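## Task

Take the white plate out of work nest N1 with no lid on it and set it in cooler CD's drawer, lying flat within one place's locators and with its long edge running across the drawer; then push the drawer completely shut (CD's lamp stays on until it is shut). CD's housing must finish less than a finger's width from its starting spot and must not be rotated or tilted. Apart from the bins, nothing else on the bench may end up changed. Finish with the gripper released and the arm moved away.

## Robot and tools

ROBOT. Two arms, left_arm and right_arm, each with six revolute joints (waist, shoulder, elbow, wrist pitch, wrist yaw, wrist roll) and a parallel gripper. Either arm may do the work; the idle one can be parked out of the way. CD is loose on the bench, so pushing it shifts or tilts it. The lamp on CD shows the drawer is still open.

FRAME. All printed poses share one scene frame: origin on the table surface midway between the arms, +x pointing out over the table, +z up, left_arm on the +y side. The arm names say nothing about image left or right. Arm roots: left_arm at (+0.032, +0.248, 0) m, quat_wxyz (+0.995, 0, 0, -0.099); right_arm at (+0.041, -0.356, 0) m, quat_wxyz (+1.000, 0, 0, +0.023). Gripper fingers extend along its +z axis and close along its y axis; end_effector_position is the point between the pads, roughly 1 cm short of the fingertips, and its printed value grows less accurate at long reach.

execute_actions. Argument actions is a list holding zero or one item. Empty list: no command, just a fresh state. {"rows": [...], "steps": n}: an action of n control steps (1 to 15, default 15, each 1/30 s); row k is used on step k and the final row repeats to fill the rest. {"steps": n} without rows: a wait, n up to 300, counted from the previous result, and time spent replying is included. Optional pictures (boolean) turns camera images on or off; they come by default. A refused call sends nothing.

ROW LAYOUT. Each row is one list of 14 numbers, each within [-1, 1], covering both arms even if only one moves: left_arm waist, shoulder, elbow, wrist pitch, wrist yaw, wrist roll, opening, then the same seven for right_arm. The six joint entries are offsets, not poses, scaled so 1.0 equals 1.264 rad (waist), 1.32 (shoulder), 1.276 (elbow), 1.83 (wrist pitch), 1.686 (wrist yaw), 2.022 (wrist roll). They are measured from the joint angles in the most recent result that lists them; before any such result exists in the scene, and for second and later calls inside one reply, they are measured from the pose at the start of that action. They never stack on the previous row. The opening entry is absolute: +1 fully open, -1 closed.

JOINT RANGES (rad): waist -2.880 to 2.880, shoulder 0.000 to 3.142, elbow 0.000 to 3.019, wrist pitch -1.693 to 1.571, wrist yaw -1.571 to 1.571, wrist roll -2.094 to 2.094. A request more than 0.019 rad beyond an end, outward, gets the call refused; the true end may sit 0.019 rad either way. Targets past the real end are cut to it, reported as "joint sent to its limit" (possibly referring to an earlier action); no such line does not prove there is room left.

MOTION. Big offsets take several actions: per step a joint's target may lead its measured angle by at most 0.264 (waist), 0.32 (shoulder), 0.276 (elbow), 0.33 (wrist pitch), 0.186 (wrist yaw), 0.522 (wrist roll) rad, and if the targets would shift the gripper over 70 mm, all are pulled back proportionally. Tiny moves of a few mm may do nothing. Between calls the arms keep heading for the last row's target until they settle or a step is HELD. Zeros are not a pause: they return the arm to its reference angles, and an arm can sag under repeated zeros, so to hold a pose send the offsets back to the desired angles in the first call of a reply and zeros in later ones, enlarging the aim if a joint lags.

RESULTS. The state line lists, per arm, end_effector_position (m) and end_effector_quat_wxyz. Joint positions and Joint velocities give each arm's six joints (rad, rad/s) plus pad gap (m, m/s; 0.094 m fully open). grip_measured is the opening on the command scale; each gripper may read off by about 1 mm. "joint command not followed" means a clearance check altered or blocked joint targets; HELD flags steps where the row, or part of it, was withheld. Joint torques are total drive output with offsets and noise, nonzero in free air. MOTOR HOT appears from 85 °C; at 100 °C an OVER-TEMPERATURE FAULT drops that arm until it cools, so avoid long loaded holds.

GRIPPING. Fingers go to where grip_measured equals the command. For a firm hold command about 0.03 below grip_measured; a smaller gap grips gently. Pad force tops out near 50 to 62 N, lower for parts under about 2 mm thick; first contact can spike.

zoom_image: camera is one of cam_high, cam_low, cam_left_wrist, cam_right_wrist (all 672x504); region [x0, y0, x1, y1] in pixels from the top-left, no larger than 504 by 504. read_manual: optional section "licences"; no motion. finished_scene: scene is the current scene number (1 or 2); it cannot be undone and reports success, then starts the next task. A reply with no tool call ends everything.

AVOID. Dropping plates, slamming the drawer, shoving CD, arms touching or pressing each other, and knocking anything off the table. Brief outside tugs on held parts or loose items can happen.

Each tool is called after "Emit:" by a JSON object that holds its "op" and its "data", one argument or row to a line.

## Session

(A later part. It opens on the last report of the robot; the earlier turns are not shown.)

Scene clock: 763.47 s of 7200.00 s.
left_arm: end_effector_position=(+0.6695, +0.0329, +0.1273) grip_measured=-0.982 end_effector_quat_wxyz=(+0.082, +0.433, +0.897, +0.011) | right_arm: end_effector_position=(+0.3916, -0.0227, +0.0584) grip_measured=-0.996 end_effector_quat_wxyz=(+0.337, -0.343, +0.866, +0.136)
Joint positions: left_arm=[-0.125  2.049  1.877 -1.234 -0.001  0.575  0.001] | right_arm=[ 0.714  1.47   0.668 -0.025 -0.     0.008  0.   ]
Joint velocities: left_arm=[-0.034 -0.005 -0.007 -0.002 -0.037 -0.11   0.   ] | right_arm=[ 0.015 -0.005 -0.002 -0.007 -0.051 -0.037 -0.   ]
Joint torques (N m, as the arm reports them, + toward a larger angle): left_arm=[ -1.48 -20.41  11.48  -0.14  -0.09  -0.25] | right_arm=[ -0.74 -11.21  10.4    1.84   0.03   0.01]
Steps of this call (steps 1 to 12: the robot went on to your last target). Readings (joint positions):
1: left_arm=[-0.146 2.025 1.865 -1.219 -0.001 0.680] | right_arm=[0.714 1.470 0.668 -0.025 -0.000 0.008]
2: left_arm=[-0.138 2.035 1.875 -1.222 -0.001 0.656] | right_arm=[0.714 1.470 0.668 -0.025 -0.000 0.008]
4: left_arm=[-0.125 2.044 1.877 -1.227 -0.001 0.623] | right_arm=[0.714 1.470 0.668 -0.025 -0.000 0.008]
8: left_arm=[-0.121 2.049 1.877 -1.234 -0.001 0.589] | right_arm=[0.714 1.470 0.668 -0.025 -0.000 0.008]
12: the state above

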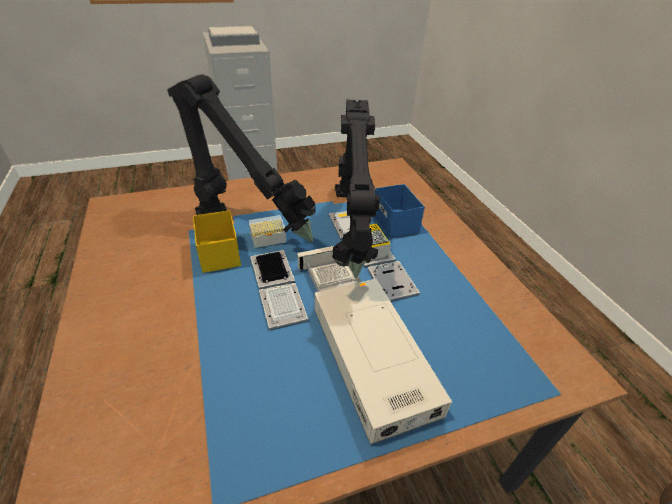

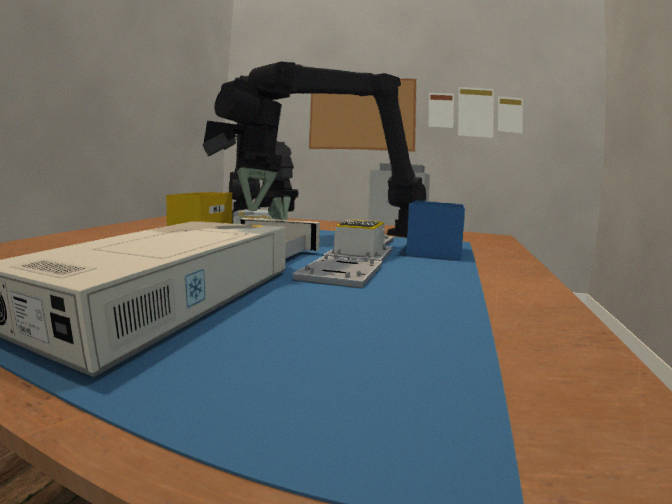

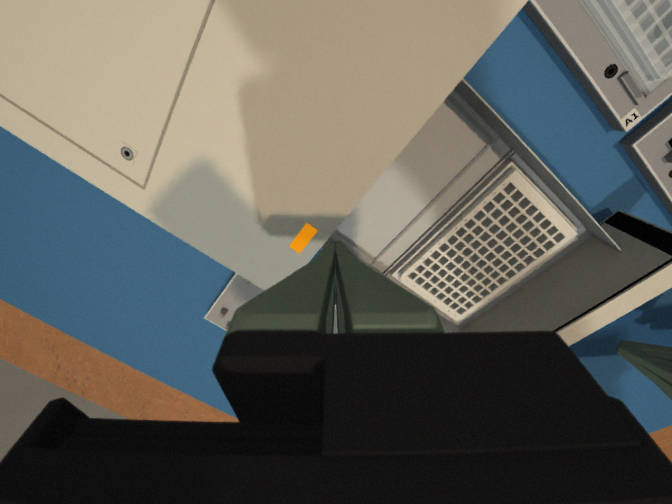

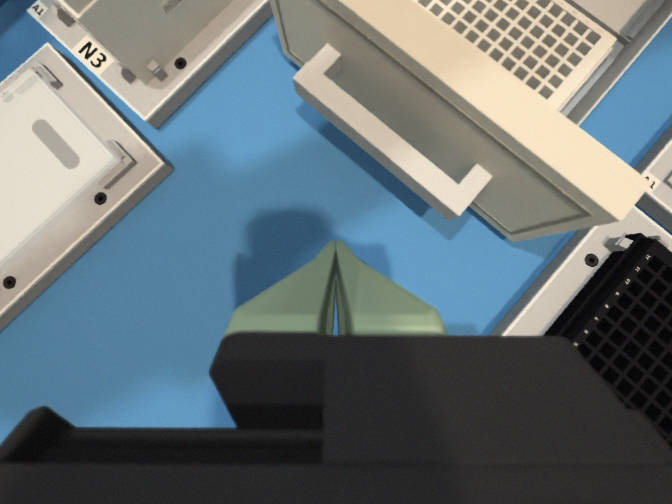

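Emit:
{"op": "execute_actions", "data": {
  "actions": [
    {"rows": [[0.002,0.010,0.050,-0.006,0,0,-1,-0.002,0.004,0.025,0.006,0,0,-1],[0.005,0.016,0.062,-0.009,0,0,-1,-0.004,0.009,0.032,0.009,0,0,-1],[0.009,0.024,0.077,-0.012,0,0,-1,-0.006,0.015,0.037,0.012,0,0,-1],[0.013,0.034,0.094,-0.016,0,0,-1,-0.008,0.022,0.042,0.015,0,0,-1],[0.017,0.046,0.113,-0.020,0,0,-1,-0.010,0.030,0.047,0.019,0,0,-1],[0.021,0.059,0.134,-0.024,0,0,-1,-0.012,0.039,0.052,0.023,0,0,-1],[0.025,0.072,0.156,-0.029,0,0,-1,-0.014,0.048,0.058,0.027,0,0,-1],[0.029,0.085,0.178,-0.034,0,0,-1,-0.016,0.057,0.064,0.031,0,0,-1],[0.033,0.098,0.200,-0.039,0,0,-1,-0.018,0.067,0.070,0.035,0,0,-1],[0.037,0.111,0.221,-0.044,0,0,-1,-0.020,0.077,0.076,0.039,0,0,-1],[0.041,0.123,0.241,-0.049,0,0,-1,-0.022,0.086,0.081,0.043,0,0,-1],[0.044,0.134,0.259,-0.053,0,0,-1,-0.024,0.094,0.086,0.047,0,0,-1],[0.047,0.144,0.275,-0.057,0,0,-1,-0.026,0.101,0.090,0.050,0,0,-1],[0.049,0.153,0.288,-0.060,0,0,-1,-0.028,0.106,0.094,0.053,0,0,-1],[0.051,0.160,0.298,-0.062,0,0,-1,-0.029,0.110,0.096,0.055,0,0,-1]], "steps": 15}
  ],
  "pictures": false
}}

Emit:
{"op": "execute_actions", "data": {
  "actions": [
    {"steps": 14}
  ]
}}

Scene clock: 782.73 s of 7200.00 s.
left_arm: end_effector_position=(+0.7397, +0.0451, +0.1416) grip_measured=-0.982 end_effector_quat_wxyz=(+0.107, +0.407, +0.907, +0.016) | right_arm: end_effector_position=(+0.4322, -0.0026, +0.0526) grip_measured=-0.996 end_effector_quat_wxyz=(+0.358, -0.329, +0.863, +0.140)
Joint positions: left_arm=[-0.079  2.208  2.175 -1.321 -0.001  0.566  0.001] | right_arm=[ 0.689  1.584  0.753  0.048 -0.     0.008  0.   ]
Joint velocities: left_arm=[ 0.19   0.366  0.457 -0.168 -0.051  0.037 -0.   ] | right_arm=[-0.083  0.278  0.09   0.144  0.022  0.007  0.   ]
Joint torques (N m, as the arm reports them, + toward a larger angle): left_arm=[ -0.5  -21.    11.31  -0.08  -0.12   0.05] | right_arm=[ -1.21 -12.04  11.18   2.3    0.03   0.01]
Steps of this call (steps 1 to 30: the robot went on to your last target; steps 31 to 90: nothing new was sent; then 15.77 s passed at rest; steps 91 to 105: all 15 steps of this action). Readings (joint positions):
91: left_arm=[-0.127 2.049 1.877 -1.234 -0.001 0.566] | right_arm=[0.714 1.470 0.668 -0.025 -0.000 0.008]
92: left_arm=[-0.127 2.049 1.878 -1.235 -0.001 0.566] | right_arm=[0.714 1.470 0.668 -0.025 -0.000 0.008]
94: left_arm=[-0.127 2.055 1.894 -1.244 -0.001 0.566] | right_arm=[0.714 1.471 0.672 -0.025 -0.000 0.008]
98: left_arm=[-0.119 2.101 1.993 -1.270 -0.001 0.566] | right_arm=[0.709 1.497 0.699 -0.002 -0.000 0.008]
105: the state above

Scene clock: 783.20 s of 7200.00 s.
left_arm: end_effector_position=(+0.7459, +0.0621, +0.1220) grip_measured=-0.982 end_effector_quat_wxyz=(+0.091, +0.397, +0.913, +0.015) | right_arm: end_effector_position=(+0.4357, -0.0032, +0.0478) grip_measured=-0.996 end_effector_quat_wxyz=(+0.356, -0.327, +0.864, +0.138)
Joint positions: left_arm=[-0.055  2.246  2.195 -1.335 -0.001  0.566  0.001] | right_arm=[ 0.683  1.6    0.758  0.056 -0.     0.008  0.   ]
Joint velocities: left_arm=[-0.005 -0.024 -0.007  0.012  0.037 -0.022 -0.   ] | right_arm=[ 0.005 -0.005  0.007  0.027  0.051  0.007 -0.   ]
Joint torques (N m, as the arm reports them, + toward a larger angle): left_arm=[ -1.33 -22.88  11.84  -0.08  -0.11   0.02] | right_arm=[ -1.28 -12.02  11.3    2.31   0.04   0.01]
Steps of this call (steps 1 to 14: the robot went on to your last target). Readings (joint positions):
1: left_arm=[-0.073 2.219 2.187 -1.325 -0.001 0.566] | right_arm=[0.687 1.592 0.756 0.052 -0.000 0.008]
2: left_arm=[-0.067 2.227 2.193 -1.327 -0.001 0.566] | right_arm=[0.685 1.597 0.757 0.054 -0.000 0.008]
4: left_arm=[-0.059 2.237 2.194 -1.331 -0.001 0.566] | right_arm=[0.683 1.600 0.757 0.055 -0.000 0.008]
8: left_arm=[-0.054 2.246 2.194 -1.335 -0.001 0.566] | right_arm=[0.683 1.600 0.758 0.056 -0.000 0.008]
14: the state above

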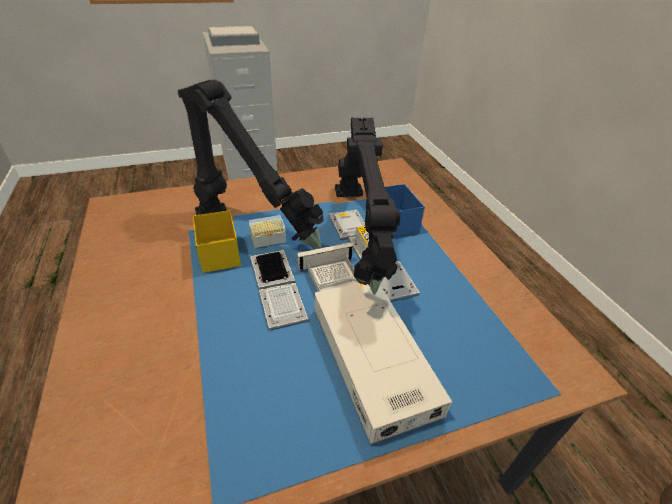

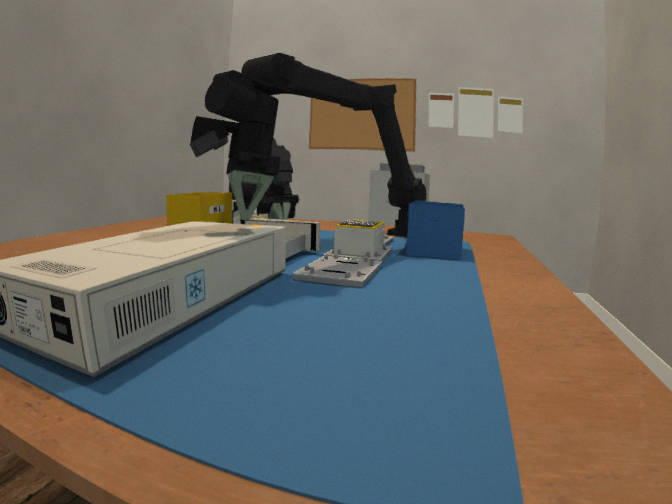

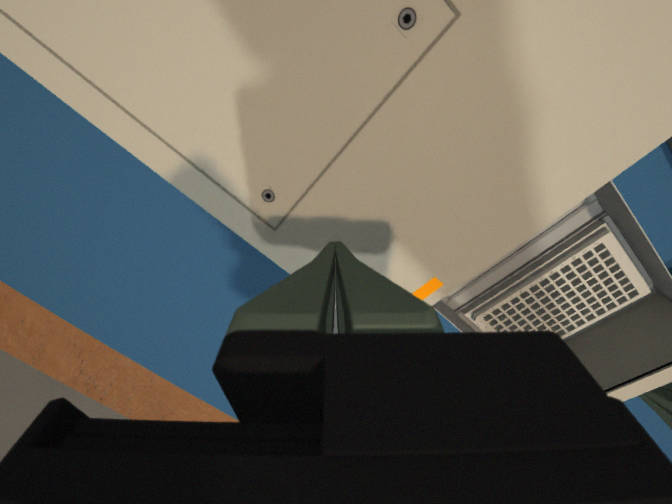

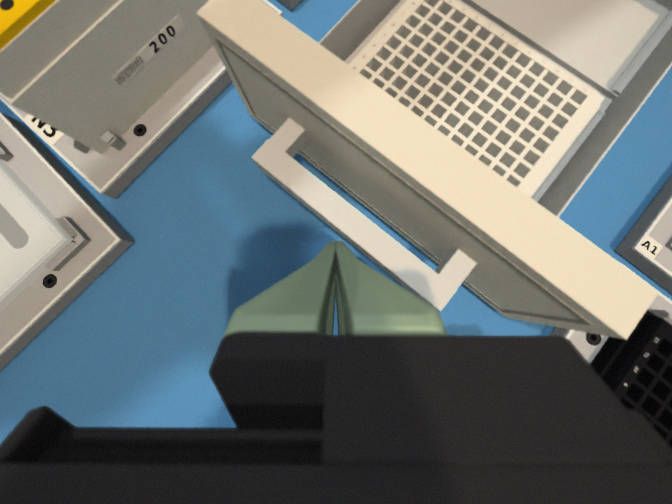

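Emit:
{"op": "execute_actions", "data": {
  "actions": [
    {"rows": [[0,0.012,0.02,0,0,0,-1,-0.003,0.013,0.024,0.008,0,0,-1],[0,0.015,0.015,0,0,0,-1,-0.004,0.018,0.024,0.008,0,0,-1],[0,0.018,0.012,0,0,0,-1,-0.005,0.022,0.025,0.008,0,0,-1],[0,0.020,0.012,0,0,0,-1,-0.006,0.024,0.027,0.008,0,0,-1],[0,0.022,0.012,0,0,0,-1,-0.008,0.026,0.030,0.008,0,0,-1],[0,0.024,0.012,0,0,0,-1,-0.010,0.029,0.033,0.008,0,0,-1],[0,0.026,0.012,0,0,0,-1,-0.012,0.032,0.037,0.008,0,0,-1],[0,0.028,0.012,0,0,0,-1,-0.015,0.035,0.041,0.008,0,0,-1],[0,0.030,0.012,0,0,0,-1,-0.018,0.038,0.045,0.008,0,0,-1],[0,0.032,0.012,0,0,0,-1,-0.021,0.041,0.049,0.008,0,0,-1],[0,0.034,0.012,0,0,0,-1,-0.023,0.044,0.053,0.008,0,0,-1],[0,0.036,0.012,0,0,0,-1,-0.025,0.047,0.057,0.008,0,0,-1],[0,0.038,0.012,0,0,0,-1,-0.027,0.050,0.061,0.008,0,0,-1],[0,0.039,0.012,0,0,0,-1,-0.029,0.053,0.065,0.008,0,0,-1],[0,0.040,0.012,0,0,0,-1,-0.031,0.0555,0.068,0.008,0,0,-1]], "steps": 15}
  ],
  "pictures": false
}}

Emit:
{"op": "execute_actions", "data": {
  "actions": [
    {"steps": 12}
  ]
}}

Scene clock: 809.77 s of 7200.00 s.
left_arm: end_effector_position=(+0.7457, +0.0621, +0.1094) grip_measured=-0.982 end_effector_quat_wxyz=(+0.082, +0.397, +0.914, +0.013) | right_arm: end_effector_position=(+0.4530, -0.0024, +0.0409) grip_measured=-0.996 end_effector_quat_wxyz=(+0.355, -0.318, +0.869, +0.134)
Joint positions: left_arm=[-0.055  2.264  2.195 -1.335 -0.001  0.566  0.001] | right_arm=[ 0.663  1.645  0.795  0.056 -0.001  0.008  0.   ]
Joint velocities: left_arm=[-0.005  0.103 -0.007 -0.027 -0.022 -0.051 -0.001] | right_arm=[-0.093  0.122  0.159  0.007 -0.051  0.022  0.001]
Joint torques (N m, as the arm reports them, + toward a larger angle): left_arm=[ -0.83 -21.34   8.88   0.39  -0.11  -0.08] | right_arm=[ -1.93 -12.11  12.     2.17   0.06   0.01]
Steps of this call (steps 1 to 30: the robot went on to your last target; steps 31 to 90: nothing new was sent; then 23.07 s passed at rest; steps 91 to 105: all 15 steps of this action). Readings (joint positions):
91: left_arm=[-0.055 2.246 2.195 -1.335 -0.001 0.566] | right_arm=[0.683 1.600 0.758 0.056 -0.000 0.008]
92: left_arm=[-0.055 2.246 2.195 -1.335 -0.001 0.566] | right_arm=[0.683 1.600 0.758 0.056 -0.000 0.008]
94: left_arm=[-0.055 2.246 2.195 -1.335 -0.001 0.566] | right_arm=[0.683 1.602 0.758 0.056 -0.000 0.008]
98: left_arm=[-0.055 2.248 2.195 -1.335 -0.001 0.566] | right_arm=[0.680 1.613 0.765 0.056 -0.001 0.008]
105: the state above

Scene clock: 810.17 s of 7200.00 s.
left_arm: end_effector_position=(+0.7455, +0.0623, +0.1031) grip_measured=-0.982 end_effector_quat_wxyz=(+0.078, +0.397, +0.914, +0.013) | right_arm: end_effector_position=(+0.4613, -0.0035, +0.0424) grip_measured=-0.996 end_effector_quat_wxyz=(+0.358, -0.313, +0.870, +0.132)
Joint positions: left_arm=[-0.055  2.273  2.195 -1.335 -0.001  0.566  0.001] | right_arm=[ 0.652  1.653  0.809  0.056 -0.001  0.008  0.   ]
Joint velocities: left_arm=[ 0.005 -0.015 -0.002  0.002  0.037  0.022 -0.   ] | right_arm=[-0.015  0.005  0.007 -0.007 -0.022 -0.007 -0.001]
Joint torques (N m, as the arm reports them, + toward a larger angle): left_arm=[ -0.63 -21.92   8.84   0.39  -0.08  -0.06] | right_arm=[ -1.09 -12.59  11.54   2.15   0.07   0.01]
Steps of this call (steps 1 to 12: the robot went on to your last target). Readings (joint positions):
1: left_arm=[-0.055 2.267 2.195 -1.335 -0.001 0.566] | right_arm=[0.660 1.649 0.800 0.056 -0.001 0.008]
2: left_arm=[-0.055 2.270 2.195 -1.335 -0.001 0.566] | right_arm=[0.657 1.652 0.804 0.056 -0.001 0.008]
4: left_arm=[-0.055 2.273 2.195 -1.335 -0.001 0.566] | right_arm=[0.653 1.653 0.808 0.056 -0.001 0.008]
8: left_arm=[-0.055 2.273 2.195 -1.335 -0.001 0.566] | right_arm=[0.652 1.653 0.809 0.056 -0.001 0.008]
12: the state above

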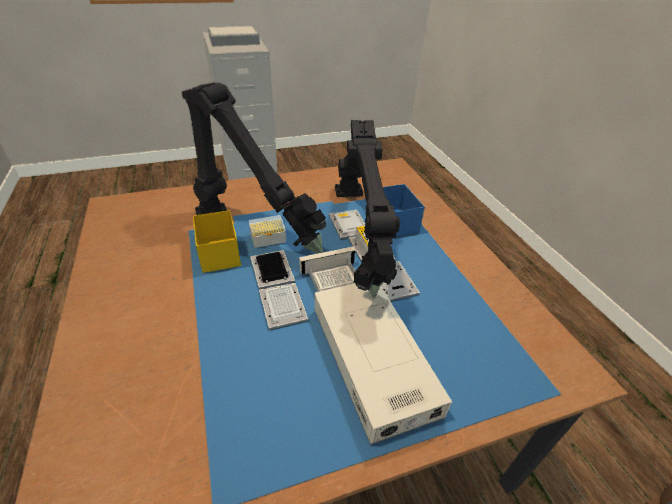

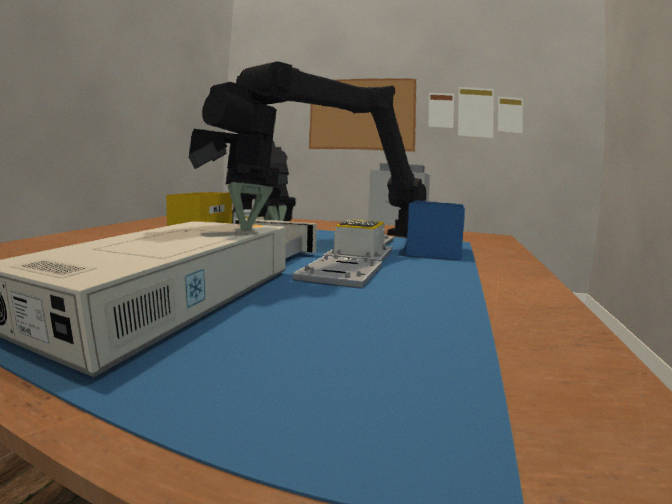

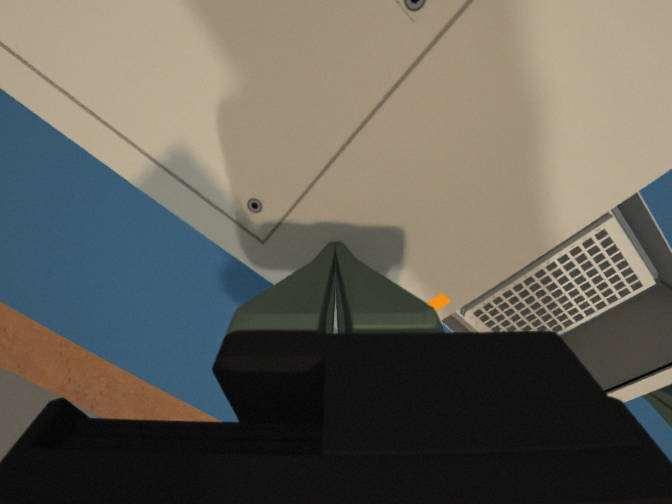

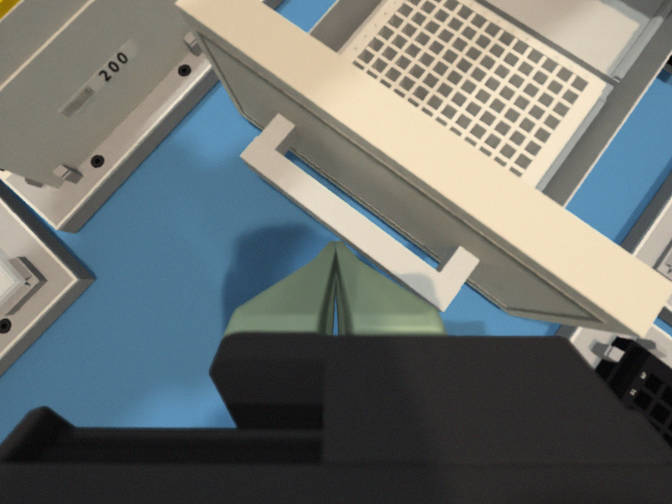

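Emit:
{"op": "execute_actions", "data": {
  "actions": [
    {"rows": [[0,0.020,0.012,0,0,0,-1,-0.007,0.016,0.030,0.008,0,0,-1],[0,0.0215,0.012,0,0,0,-1,-0.009,0.019,0.034,0.008,0,0,-1],[0,0.023,0.012,0,0,0,-1,-0.012,0.023,0.039,0.008,0,0,-1],[0,0.0245,0.012,0,0,0,-1,-0.015,0.028,0.045,0.008,0,0,-1],[0,0.026,0.012,0,0,0,-1,-0.019,0.034,0.053,0.008,0,0,-1],[0,0.0275,0.012,0,0,0,-1,-0.023,0.040,0.061,0.008,0,0,-1],[0,0.029,0.012,0,0,0,-1,-0.027,0.046,0.069,0.008,0,0,-1],[0,0.0305,0.012,0,0,0,-1,-0.031,0.052,0.077,0.008,0,0,-1],[0,0.032,0.012,0,0,0,-1,-0.035,0.058,0.085,0.008,0,0,-1],[0,0.0335,0.012,0,0,0,-1,-0.039,0.064,0.093,0.008,0,0,-1],[0,0.035,0.012,0,0,0,-1,-0.043,0.070,0.101,0.008,0,0,-1],[0,0.037,0.012,0,0,0,-1,-0.047,0.076,0.109,0.008,0,0,-1],[0,0.039,0.012,0,0,0,-1,-0.050,0.082,0.116,0.008,0,0,-1],[0,0.042,0.012,0,0,0,-1,-0.053,0.087,0.122,0.008,0,0,-1],[0,0.045,0.012,0,0,0,-1,-0.055,0.090,0.126,0.008,0,0,-1]], "steps": 15}
  ],
  "pictures": false
}}

Emit:
{"op": "execute_actions", "data": {
  "actions": [
    {"steps": 12}
  ]
}}

Scene clock: 817.27 s of 7200.00 s.
left_arm: end_effector_position=(+0.7455, +0.0623, +0.1026) grip_measured=-0.982 end_effector_quat_wxyz=(+0.077, +0.397, +0.914, +0.013) | right_arm: end_effector_position=(+0.5128, -0.0005, +0.0412) grip_measured=-0.996 end_effector_quat_wxyz=(+0.370, -0.289, +0.874, +0.126)
Joint positions: left_arm=[-0.055  2.274  2.195 -1.335 -0.001  0.566  0.001] | right_arm=[ 0.6    1.742  0.919  0.056 -0.001  0.008  0.   ]
Joint velocities: left_arm=[-0.015  0.005 -0.007 -0.017 -0.037  0.007 -0.   ] | right_arm=[-0.161  0.19   0.261  0.002  0.007 -0.051 -0.   ]
Joint torques (N m, as the arm reports them, + toward a larger angle): left_arm=[ -0.57 -19.03   8.84   0.41  -0.11  -0.07] | right_arm=[ -1.16 -14.18  11.66   2.14   0.04   0.01]
Steps of this call (steps 1 to 30: the robot went on to your last target; steps 31 to 90: nothing new was sent; then 3.60 s passed at rest; steps 91 to 105: all 15 steps of this action). Readings (joint positions):
91: left_arm=[-0.055 2.273 2.195 -1.335 -0.001 0.566] | right_arm=[0.652 1.653 0.809 0.056 -0.001 0.008]
92: left_arm=[-0.055 2.273 2.195 -1.335 -0.001 0.566] | right_arm=[0.652 1.654 0.810 0.056 -0.001 0.008]
94: left_arm=[-0.055 2.273 2.195 -1.335 -0.001 0.566] | right_arm=[0.651 1.656 0.813 0.056 -0.001 0.008]
98: left_arm=[-0.055 2.273 2.195 -1.335 -0.001 0.566] | right_arm=[0.640 1.681 0.841 0.056 -0.001 0.008]
105: the state above

Scene clock: 817.67 s of 7200.00 s.
left_arm: end_effector_position=(+0.7455, +0.0623, +0.1026) grip_measured=-0.982 end_effector_quat_wxyz=(+0.077, +0.397, +0.914, +0.013) | right_arm: end_effector_position=(+0.5239, -0.0029, +0.0437) grip_measured=-0.996 end_effector_quat_wxyz=(+0.375, -0.282, +0.874, +0.125)
Joint positions: left_arm=[-0.055  2.274  2.195 -1.335 -0.001  0.566  0.001] | right_arm=[ 0.585  1.752  0.938  0.056 -0.001  0.008  0.   ]
Joint velocities: left_arm=[ 0.005  0.005 -0.012 -0.007 -0.037 -0.022  0.002] | right_arm=[-0.015 -0.005 -0.017  0.007 -0.037  0.022  0.   ]
Joint torques (N m, as the arm reports them, + toward a larger angle): left_arm=[ -0.61 -18.8    8.79   0.44  -0.12  -0.06] | right_arm=[ -0.78 -14.32  11.43   2.12   0.04   0.01]
Steps of this call (steps 1 to 12: the robot went on to your last target). Readings (joint positions):
1: left_arm=[-0.055 2.274 2.195 -1.335 -0.001 0.566] | right_arm=[0.595 1.748 0.927 0.056 -0.001 0.008]
2: left_arm=[-0.055 2.274 2.195 -1.335 -0.001 0.566] | right_arm=[0.591 1.751 0.933 0.056 -0.001 0.008]
4: left_arm=[-0.055 2.274 2.195 -1.335 -0.001 0.566] | right_arm=[0.586 1.752 0.937 0.056 -0.001 0.008]
8: left_arm=[-0.055 2.274 2.195 -1.335 -0.001 0.566] | right_arm=[0.585 1.752 0.938 0.056 -0.001 0.008]
12: the state above

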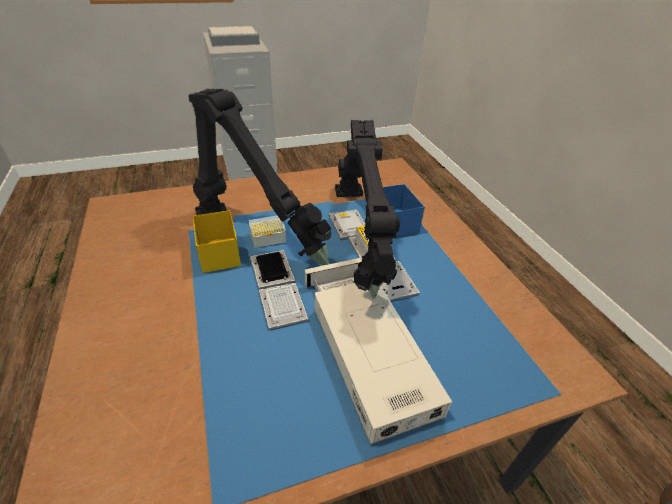

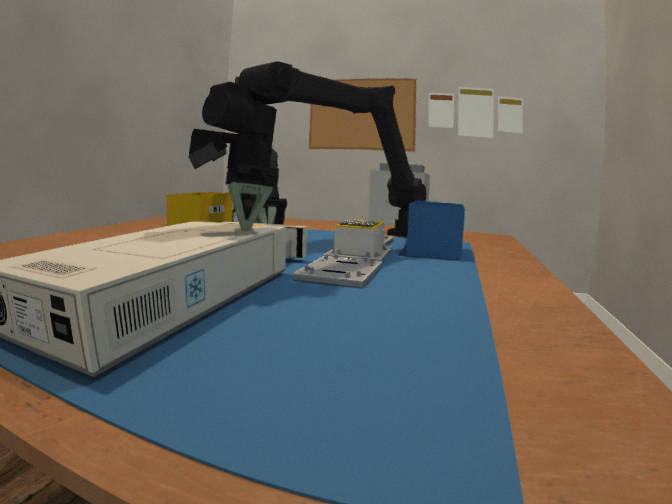

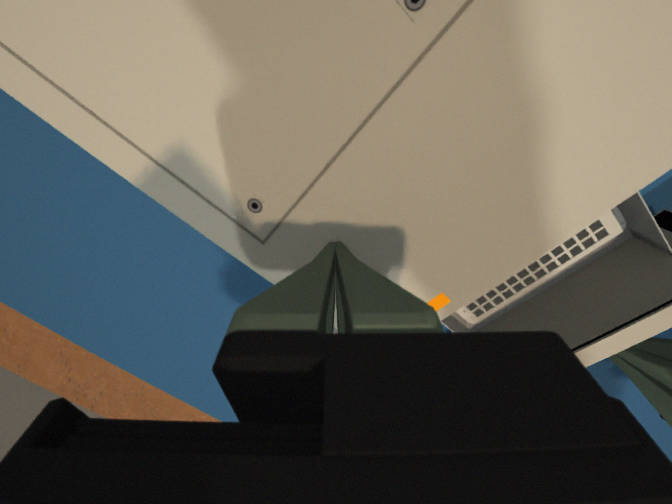

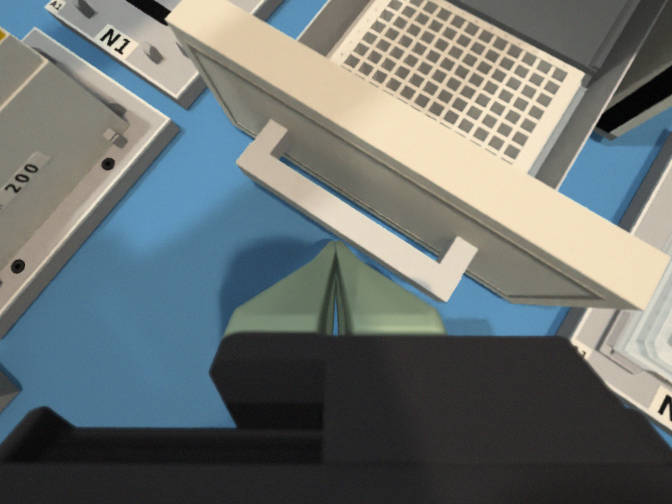

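Emit:
{"op": "execute_actions", "data": {
  "actions": [
    {"rows": [[0,0.047,0.011,0,0,0,-1,-0.004,0.017,0.027,0.008,0,0,-1],[0,0.050,0.010,0,0,0,-1,-0.006,0.021,0.031,0.008,0,0,-1],[0,0.053,0.008,0,0,0,-1,-0.008,0.026,0.036,0.008,0,0,-1],[0,0.056,0.006,0,0,0,-1,-0.011,0.031,0.043,0.008,0,0,-1],[0,0.059,0.004,0,0,0,-1,-0.014,0.037,0.051,0.008,0,0,-1],[0,0.062,0.002,0,0,0,-1,-0.017,0.043,0.059,0.008,0,0,-1],[0,0.065,0,0,0,0,-1,-0.020,0.049,0.067,0.008,0,0,-1],[0,0.068,-0.002,0,0,0,-1,-0.023,0.055,0.075,0.008,0,0,-1],[0,0.071,-0.004,0,0,0,-1,-0.026,0.061,0.083,0.008,0,0,-1],[0,0.074,-0.006,0,0,0,-1,-0.029,0.067,0.091,0.008,0,0,-1],[0,0.077,-0.008,0,0,0,-1,-0.032,0.073,0.099,0.008,0,0,-1],[0,0.080,-0.010,0,0,0,-1,-0.035,0.079,0.107,0.008,0,0,-1],[0,0.083,-0.010,0,0,0,-1,-0.037,0.084,0.114,0.008,0,0,-1],[0,0.085,-0.010,0,0,0,-1,-0.039,0.088,0.120,0.008,0,0,-1],[0,0.085,-0.010,0,0,0,-1,-0.040,0.091,0.124,0.008,0,0,-1]], "steps": 15}
  ],
  "pictures": false
}}

Emit:
{"op": "execute_actions", "data": {
  "actions": [
    {"steps": 12}
  ]
}}

Scene clock: 823.60 s of 7200.00 s.
left_arm: end_effector_position=(+0.7453, +0.0623, +0.1009) grip_measured=-0.982 end_effector_quat_wxyz=(+0.076, +0.397, +0.915, +0.013) | right_arm: end_effector_position=(+0.5682, +0.0026, +0.0383) grip_measured=-0.996 end_effector_quat_wxyz=(+0.385, -0.266, +0.875, +0.121)
Joint positions: left_arm=[-0.055  2.276  2.195 -1.336 -0.001  0.566  0.001] | right_arm=[ 0.551  1.841  1.045  0.056 -0.001  0.008  0.   ]
Joint velocities: left_arm=[-0.024 -0.005  0.012  0.027 -0.007 -0.022 -0.   ] | right_arm=[-0.122  0.181  0.252  0.012 -0.007 -0.066  0.001]
Joint torques (N m, as the arm reports them, + toward a larger angle): left_arm=[ -0.71 -15.89   7.25   0.41  -0.11  -0.08] | right_arm=[ -1.71 -16.74  11.9    2.15   0.03   0.01]
Steps of this call (steps 1 to 30: the robot went on to your last target; steps 31 to 90: nothing new was sent; then 2.43 s passed at rest; steps 91 to 105: all 15 steps of this action). Readings (joint positions):
91: left_arm=[-0.055 2.274 2.195 -1.335 -0.001 0.566] | right_arm=[0.585 1.752 0.938 0.056 -0.001 0.008]
92: left_arm=[-0.055 2.274 2.195 -1.335 -0.001 0.566] | right_arm=[0.585 1.753 0.938 0.056 -0.001 0.008]
94: left_arm=[-0.055 2.274 2.195 -1.335 -0.001 0.566] | right_arm=[0.585 1.755 0.941 0.056 -0.001 0.008]
98: left_arm=[-0.055 2.275 2.195 -1.336 -0.001 0.566] | right_arm=[0.580 1.781 0.968 0.056 -0.001 0.008]
105: the state above

Scene clock: 824.00 s of 7200.00 s.
left_arm: end_effector_position=(+0.7453, +0.0623, +0.1009) grip_measured=-0.982 end_effector_quat_wxyz=(+0.076, +0.397, +0.915, +0.013) | right_arm: end_effector_position=(+0.5782, -0.0003, +0.0403) grip_measured=-0.996 end_effector_quat_wxyz=(+0.389, -0.260, +0.876, +0.119)
Joint positions: left_arm=[-0.055  2.276  2.195 -1.336 -0.001  0.566  0.001] | right_arm=[ 0.539  1.85   1.062  0.056 -0.001  0.008  0.   ]
Joint velocities: left_arm=[-0.015 -0.005 -0.012 -0.012  0.007 -0.081 -0.   ] | right_arm=[-0.015 -0.005 -0.007  0.007 -0.066 -0.066 -0.001]
Joint torques (N m, as the arm reports them, + toward a larger angle): left_arm=[ -0.74 -16.11   7.17   0.42  -0.1   -0.08] | right_arm=[ -1.3  -16.25  11.96   2.2    0.04   0.02]
Steps of this call (steps 1 to 12: the robot went on to your last target). Readings (joint positions):
1: left_arm=[-0.055 2.276 2.195 -1.336 -0.001 0.566] | right_arm=[0.547 1.846 1.052 0.056 -0.001 0.008]
2: left_arm=[-0.055 2.276 2.195 -1.336 -0.001 0.566] | right_arm=[0.544 1.849 1.058 0.056 -0.001 0.008]
4: left_arm=[-0.055 2.276 2.195 -1.336 -0.001 0.566] | right_arm=[0.540 1.850 1.061 0.056 -0.001 0.008]
8: left_arm=[-0.055 2.276 2.195 -1.336 -0.001 0.566] | right_arm=[0.539 1.850 1.062 0.056 -0.001 0.008]
12: the state above

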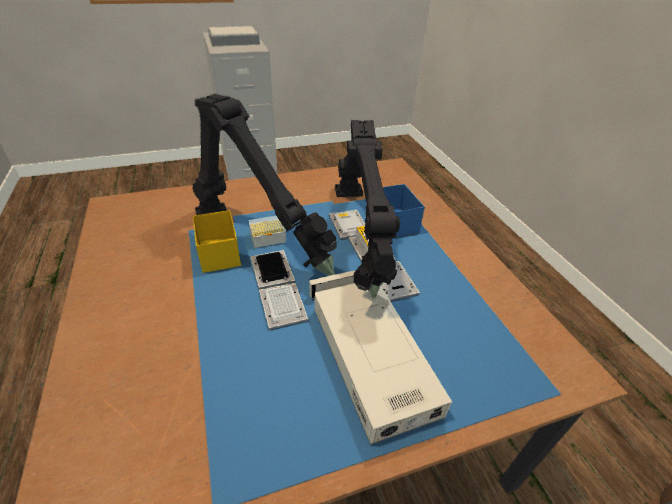

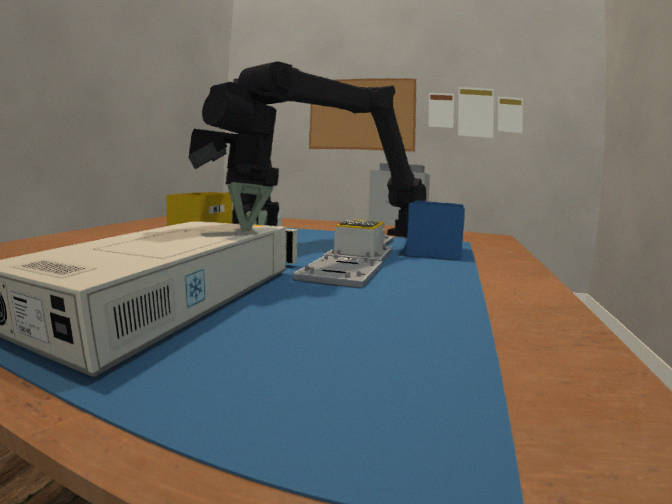

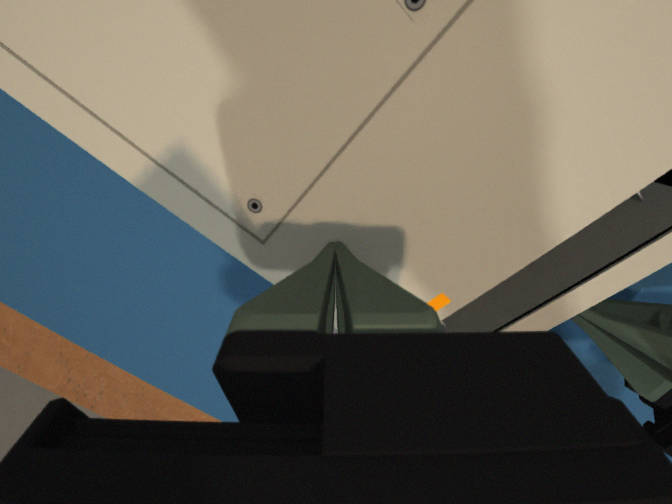

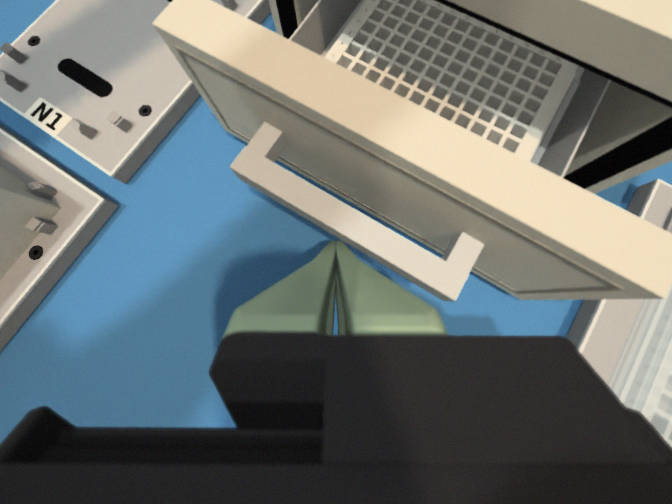

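Emit:
{"op": "execute_actions", "data": {
  "actions": [
    {"rows": [[0,0.075,-0.010,0,0,0,-1,-0.005,0.017,0.028,0.008,0,0,-1],[0,0.075,-0.010,0,0,0,-1,-0.007,0.019,0.031,0.008,0,0,-1],[0,0.075,-0.010,0,0,0,-1,-0.008,0.021,0.034,0.008,0,0,-1],[0,0.075,-0.010,0,0,0,-1,-0.009,0.023,0.038,0.008,0,0,-1],[0,0.075,-0.010,0,0,0,-1,-0.011,0.026,0.042,0.008,0,0,-1],[0,0.075,-0.010,0,0,0,-1,-0.012,0.029,0.046,0.008,0,0,-1],[0,0.075,-0.010,0,0,0,-1,-0.013,0.032,0.050,0.008,0,0,-1],[0,0.075,-0.010,0,0,0,-1,-0.015,0.035,0.054,0.008,0,0,-1],[0,0.075,-0.010,0,0,0,-1,-0.016,0.037,0.058,0.008,0,0,-1],[0,0.075,-0.010,0,0,0,-1,-0.017,0.040,0.062,0.008,0,0,-1],[0,0.075,-0.010,0,0,0,-1,-0.019,0.042,0.066,0.008,0,0,-1],[0,0.075,-0.010,0,0,0,-1,-0.020,0.045,0.069,0.008,0,0,-1],[0,0.075,-0.010,0,0,0,-1,-0.021,0.047,0.072,0.008,0,0,-1],[0,0.075,-0.010,0,0,0,-1,-0.022,0.049,0.075,0.008,0,0,-1],[0,0.075,-0.010,0,0,0,-1,-0.023,0.050,0.077,0.008,0,0,-1]], "steps": 15}
  ],
  "pictures": false
}}

Emit:
{"op": "execute_actions", "data": {
  "actions": [
    {"steps": 12}
  ]
}}

Scene clock: 834.03 s of 7200.00 s.
left_arm: end_effector_position=(+0.7453, +0.0623, +0.1009) grip_measured=-0.982 end_effector_quat_wxyz=(+0.076, +0.397, +0.915, +0.013) | right_arm: end_effector_position=(+0.5991, +0.0016, +0.0398) grip_measured=-0.996 end_effector_quat_wxyz=(+0.396, -0.253, +0.875, +0.118)
Joint positions: left_arm=[-0.055  2.276  2.195 -1.336 -0.001  0.566  0.001] | right_arm=[ 0.524  1.888  1.113  0.056 -0.001  0.008  0.   ]
Joint velocities: left_arm=[-0.005 -0.005  0.017  0.022 -0.051 -0.007  0.   ] | right_arm=[-0.034  0.073  0.125 -0.002  0.022 -0.037  0.001]
Joint torques (N m, as the arm reports them, + toward a larger angle): left_arm=[ -0.73 -16.28   7.12   0.44  -0.12  -0.08] | right_arm=[ -1.51 -16.78  12.64   2.24   0.03   0.  ]
Steps of this call (steps 1 to 30: the robot went on to your last target; steps 31 to 90: nothing new was sent; then 6.53 s passed at rest; steps 91 to 105: all 15 steps of this action). Readings (joint positions):
91: left_arm=[-0.055 2.276 2.195 -1.336 -0.001 0.566] | right_arm=[0.539 1.850 1.062 0.056 -0.001 0.008]
92: left_arm=[-0.055 2.276 2.195 -1.336 -0.001 0.566] | right_arm=[0.539 1.850 1.062 0.056 -0.001 0.008]
94: left_arm=[-0.055 2.276 2.195 -1.336 -0.001 0.566] | right_arm=[0.538 1.851 1.063 0.056 -0.001 0.008]
98: left_arm=[-0.055 2.276 2.195 -1.336 -0.001 0.566] | right_arm=[0.536 1.860 1.075 0.056 -0.001 0.008]
105: the state above

Scene clock: 834.43 s of 7200.00 s.
left_arm: end_effector_position=(+0.7453, +0.0623, +0.1009) grip_measured=-0.982 end_effector_quat_wxyz=(+0.076, +0.397, +0.915, +0.013) | right_arm: end_effector_position=(+0.6029, +0.0008, +0.0404) grip_measured=-0.996 end_effector_quat_wxyz=(+0.397, -0.251, +0.875, +0.118)
Joint positions: left_arm=[-0.055  2.276  2.195 -1.336 -0.001  0.566  0.001] | right_arm=[ 0.519  1.892  1.12   0.056 -0.001  0.008  0.   ]
Joint velocities: left_arm=[-0.005 -0.015  0.007 -0.017 -0.051 -0.007  0.001] | right_arm=[-0.015 -0.005  0.027  0.002 -0.007  0.022 -0.   ]
Joint torques (N m, as the arm reports them, + toward a larger angle): left_arm=[ -0.8  -15.99   7.12   0.45  -0.12  -0.08] | right_arm=[ -1.65 -16.83  12.63   2.26   0.04   0.01]
Steps of this call (steps 1 to 12: the robot went on to your last target). Readings (joint positions):
1: left_arm=[-0.055 2.276 2.195 -1.336 -0.001 0.566] | right_arm=[0.523 1.890 1.116 0.056 -0.001 0.008]
2: left_arm=[-0.055 2.276 2.195 -1.336 -0.001 0.566] | right_arm=[0.521 1.891 1.118 0.056 -0.001 0.008]
4: left_arm=[-0.055 2.276 2.195 -1.336 -0.001 0.566] | right_arm=[0.520 1.892 1.120 0.056 -0.001 0.008]
8: left_arm=[-0.055 2.276 2.195 -1.336 -0.001 0.566] | right_arm=[0.519 1.892 1.120 0.056 -0.001 0.008]
12: the state above

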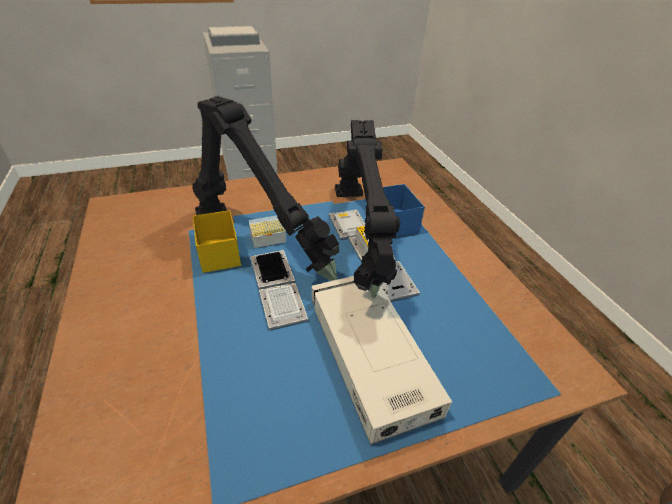

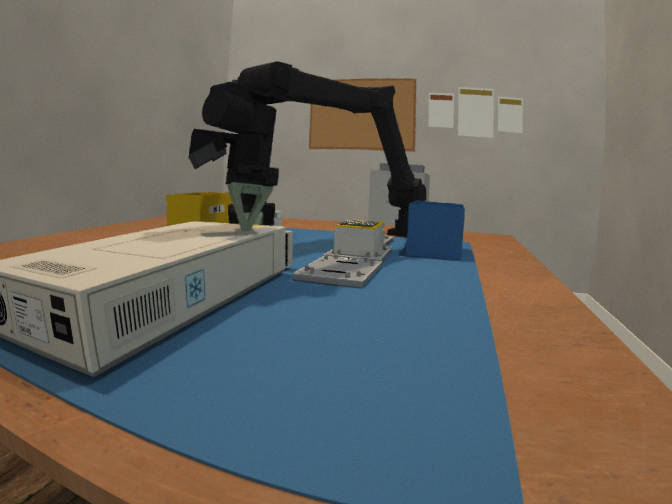

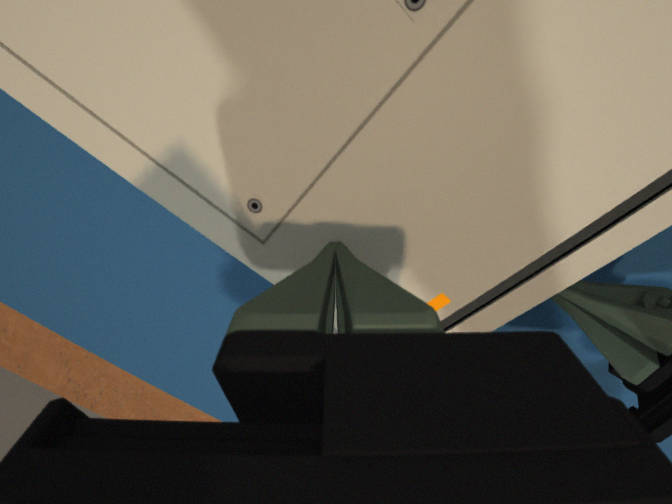

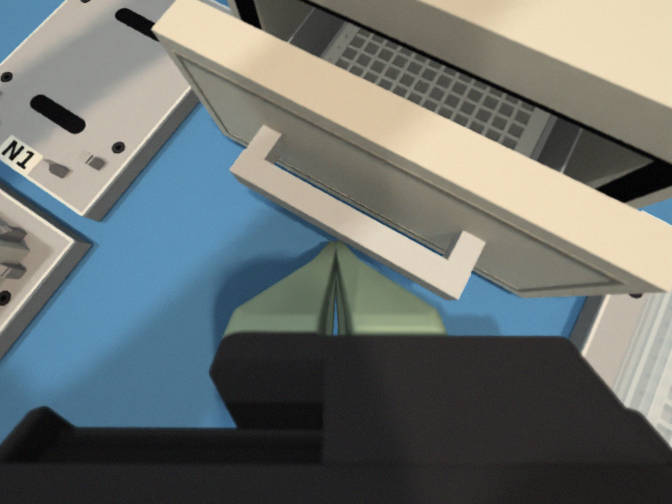

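Emit:
{"op": "execute_actions", "data": {
  "actions": [
    {"rows": [[0,0.075,-0.010,0,0,0,-1,-0.008,0.019,0.033,0.008,0,0,-1],[0,0.075,-0.010,0,0,0,-1,-0.009,0.021,0.036,0.008,0,0,-1],[0,0.075,-0.010,0,0,0,-1,-0.010,0.023,0.039,0.008,0,0,-1],[0,0.075,-0.010,0,0,0,-1,-0.011,0.025,0.042,0.008,0,0,-1],[0,0.075,-0.010,0,0,0,-1,-0.012,0.027,0.045,0.008,0,0,-1],[0,0.075,-0.010,0,0,0,-1,-0.013,0.029,0.048,0.008,0,0,-1],[0,0.075,-0.010,0,0,0,-1,-0.0135,0.031,0.051,0.008,0,0,-1],[0,0.075,-0.010,0,0,0,-1,-0.014,0.033,0.053,0.008,0,0,-1],[0,0.075,-0.010,0,0,0,-1,-0.015,0.0345,0.0555,0.008,0,0,-1],[0,0.075,-0.010,0,0,0,-1,-0.0155,0.036,0.058,0.008,0,0,-1],[0,0.075,-0.010,0,0,0,-1,-0.016,0.0375,0.060,0.008,0,0,-1],[0,0.075,-0.010,0,0,0,-1,-0.017,0.039,0.062,0.008,0,0,-1],[0,0.075,-0.010,0,0,0,-1,-0.0175,0.040,0.064,0.008,0,0,-1],[0,0.075,-0.010,0,0,0,-1,-0.018,0.041,0.066,0.008,0,0,-1],[0,0.075,-0.010,0,0,0,-1,-0.0185,0.042,0.068,0.008,0,0,-1]], "steps": 15}
  ],
  "pictures": false
}}

Emit:
{"op": "execute_actions", "data": {
  "actions": [
    {"steps": 12}
  ]
}}

Scene clock: 844.40 s of 7200.00 s.
left_arm: end_effector_position=(+0.7453, +0.0623, +0.1009) grip_measured=-0.982 end_effector_quat_wxyz=(+0.076, +0.397, +0.915, +0.013) | right_arm: end_effector_position=(+0.6189, +0.0014, +0.0406) grip_measured=-0.996 end_effector_quat_wxyz=(+0.403, -0.245, +0.874, +0.117)
Joint positions: left_arm=[-0.055  2.276  2.195 -1.336 -0.001  0.566  0.001] | right_arm=[ 0.508  1.919  1.158  0.056 -0.001  0.008  0.   ]
Joint velocities: left_arm=[-0.005  0.015 -0.002 -0.002  0.022 -0.022 -0.   ] | right_arm=[-0.015  0.044  0.056 -0.007 -0.007  0.051 -0.   ]
Joint torques (N m, as the arm reports them, + toward a larger angle): left_arm=[ -0.57 -16.08   7.11   0.43  -0.12  -0.06] | right_arm=[ -2.23 -17.4   13.17   2.27   0.04   0.01]
Steps of this call (steps 1 to 15: the robot went on to your last target; steps 16 to 90: nothing new was sent; then 6.47 s passed at rest; steps 91 to 105: all 15 steps of this action). Readings (joint positions):
91: left_arm=[-0.055 2.276 2.195 -1.336 -0.001 0.566] | right_arm=[0.519 1.892 1.120 0.056 -0.001 0.008]
92: left_arm=[-0.055 2.276 2.195 -1.336 -0.001 0.566] | right_arm=[0.519 1.892 1.120 0.056 -0.001 0.008]
94: left_arm=[-0.055 2.276 2.195 -1.336 -0.001 0.566] | right_arm=[0.519 1.893 1.122 0.056 -0.001 0.008]
98: left_arm=[-0.055 2.276 2.195 -1.336 -0.001 0.566] | right_arm=[0.515 1.902 1.135 0.056 -0.001 0.008]
105: the state above

Scene clock: 844.80 s of 7200.00 s.
left_arm: end_effector_position=(+0.7453, +0.0623, +0.1009) grip_measured=-0.982 end_effector_quat_wxyz=(+0.076, +0.397, +0.915, +0.013) | right_arm: end_effector_position=(+0.6206, +0.0016, +0.0406) grip_measured=-0.996 end_effector_quat_wxyz=(+0.404, -0.245, +0.874, +0.117)
Joint positions: left_arm=[-0.055  2.276  2.195 -1.336 -0.001  0.566  0.001] | right_arm=[ 0.506  1.922  1.162  0.056 -0.001  0.008  0.   ]
Joint velocities: left_arm=[ 0.005 -0.015 -0.007 -0.017  0.037  0.007 -0.   ] | right_arm=[-0.005 -0.015  0.012 -0.017 -0.007  0.022 -0.   ]
Joint torques (N m, as the arm reports them, + toward a larger angle): left_arm=[ -0.73 -16.08   7.12   0.39  -0.11  -0.08] | right_arm=[ -1.64 -17.41  13.13   2.26   0.03   0.01]
Steps of this call (steps 1 to 12: the robot went on to your last target). Readings (joint positions):
1: left_arm=[-0.055 2.276 2.195 -1.336 -0.001 0.566] | right_arm=[0.507 1.920 1.160 0.056 -0.001 0.008]
2: left_arm=[-0.055 2.276 2.195 -1.336 -0.001 0.566] | right_arm=[0.506 1.921 1.162 0.056 -0.001 0.008]
4: left_arm=[-0.055 2.276 2.195 -1.336 -0.001 0.566] | right_arm=[0.506 1.922 1.162 0.056 -0.001 0.008]
8: left_arm=[-0.055 2.276 2.195 -1.336 -0.001 0.566] | right_arm=[0.506 1.922 1.162 0.056 -0.001 0.008]
12: the state above

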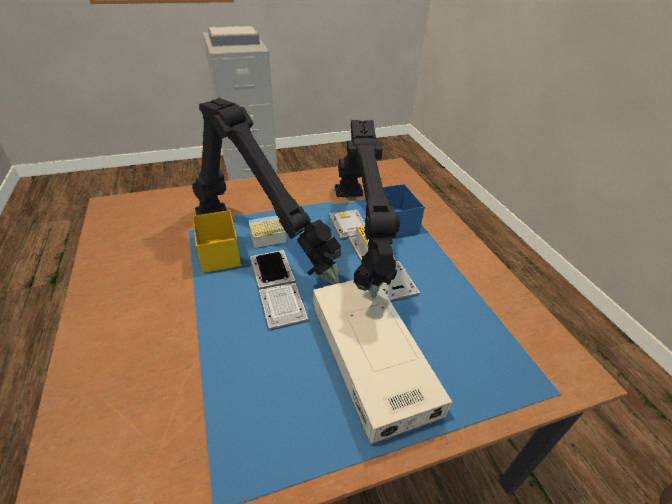

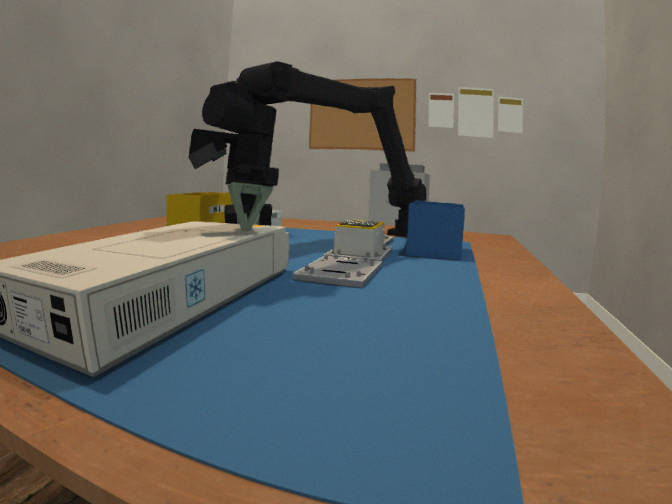

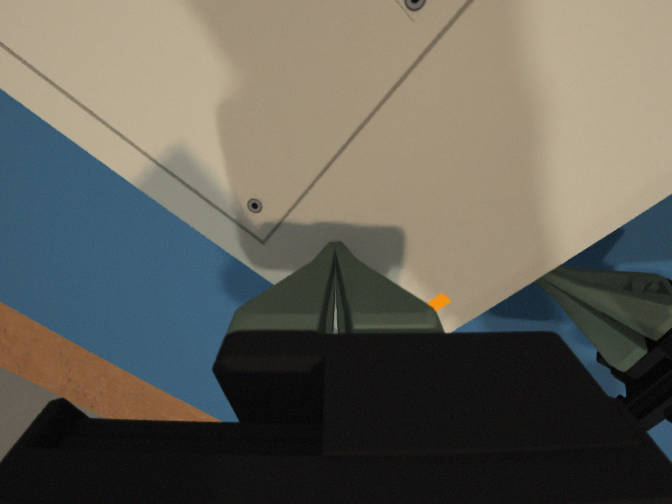

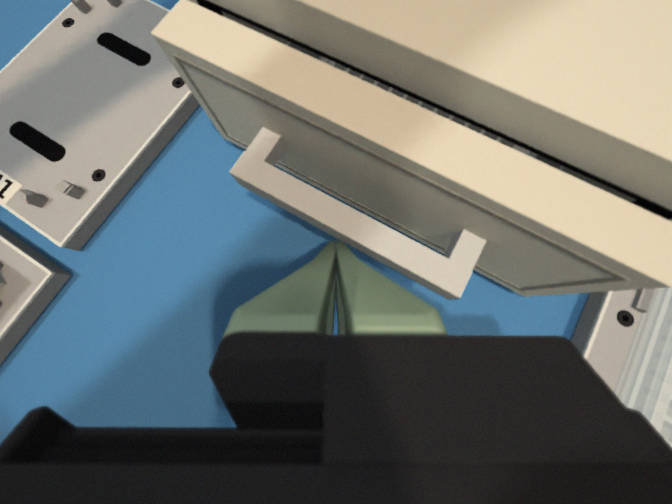

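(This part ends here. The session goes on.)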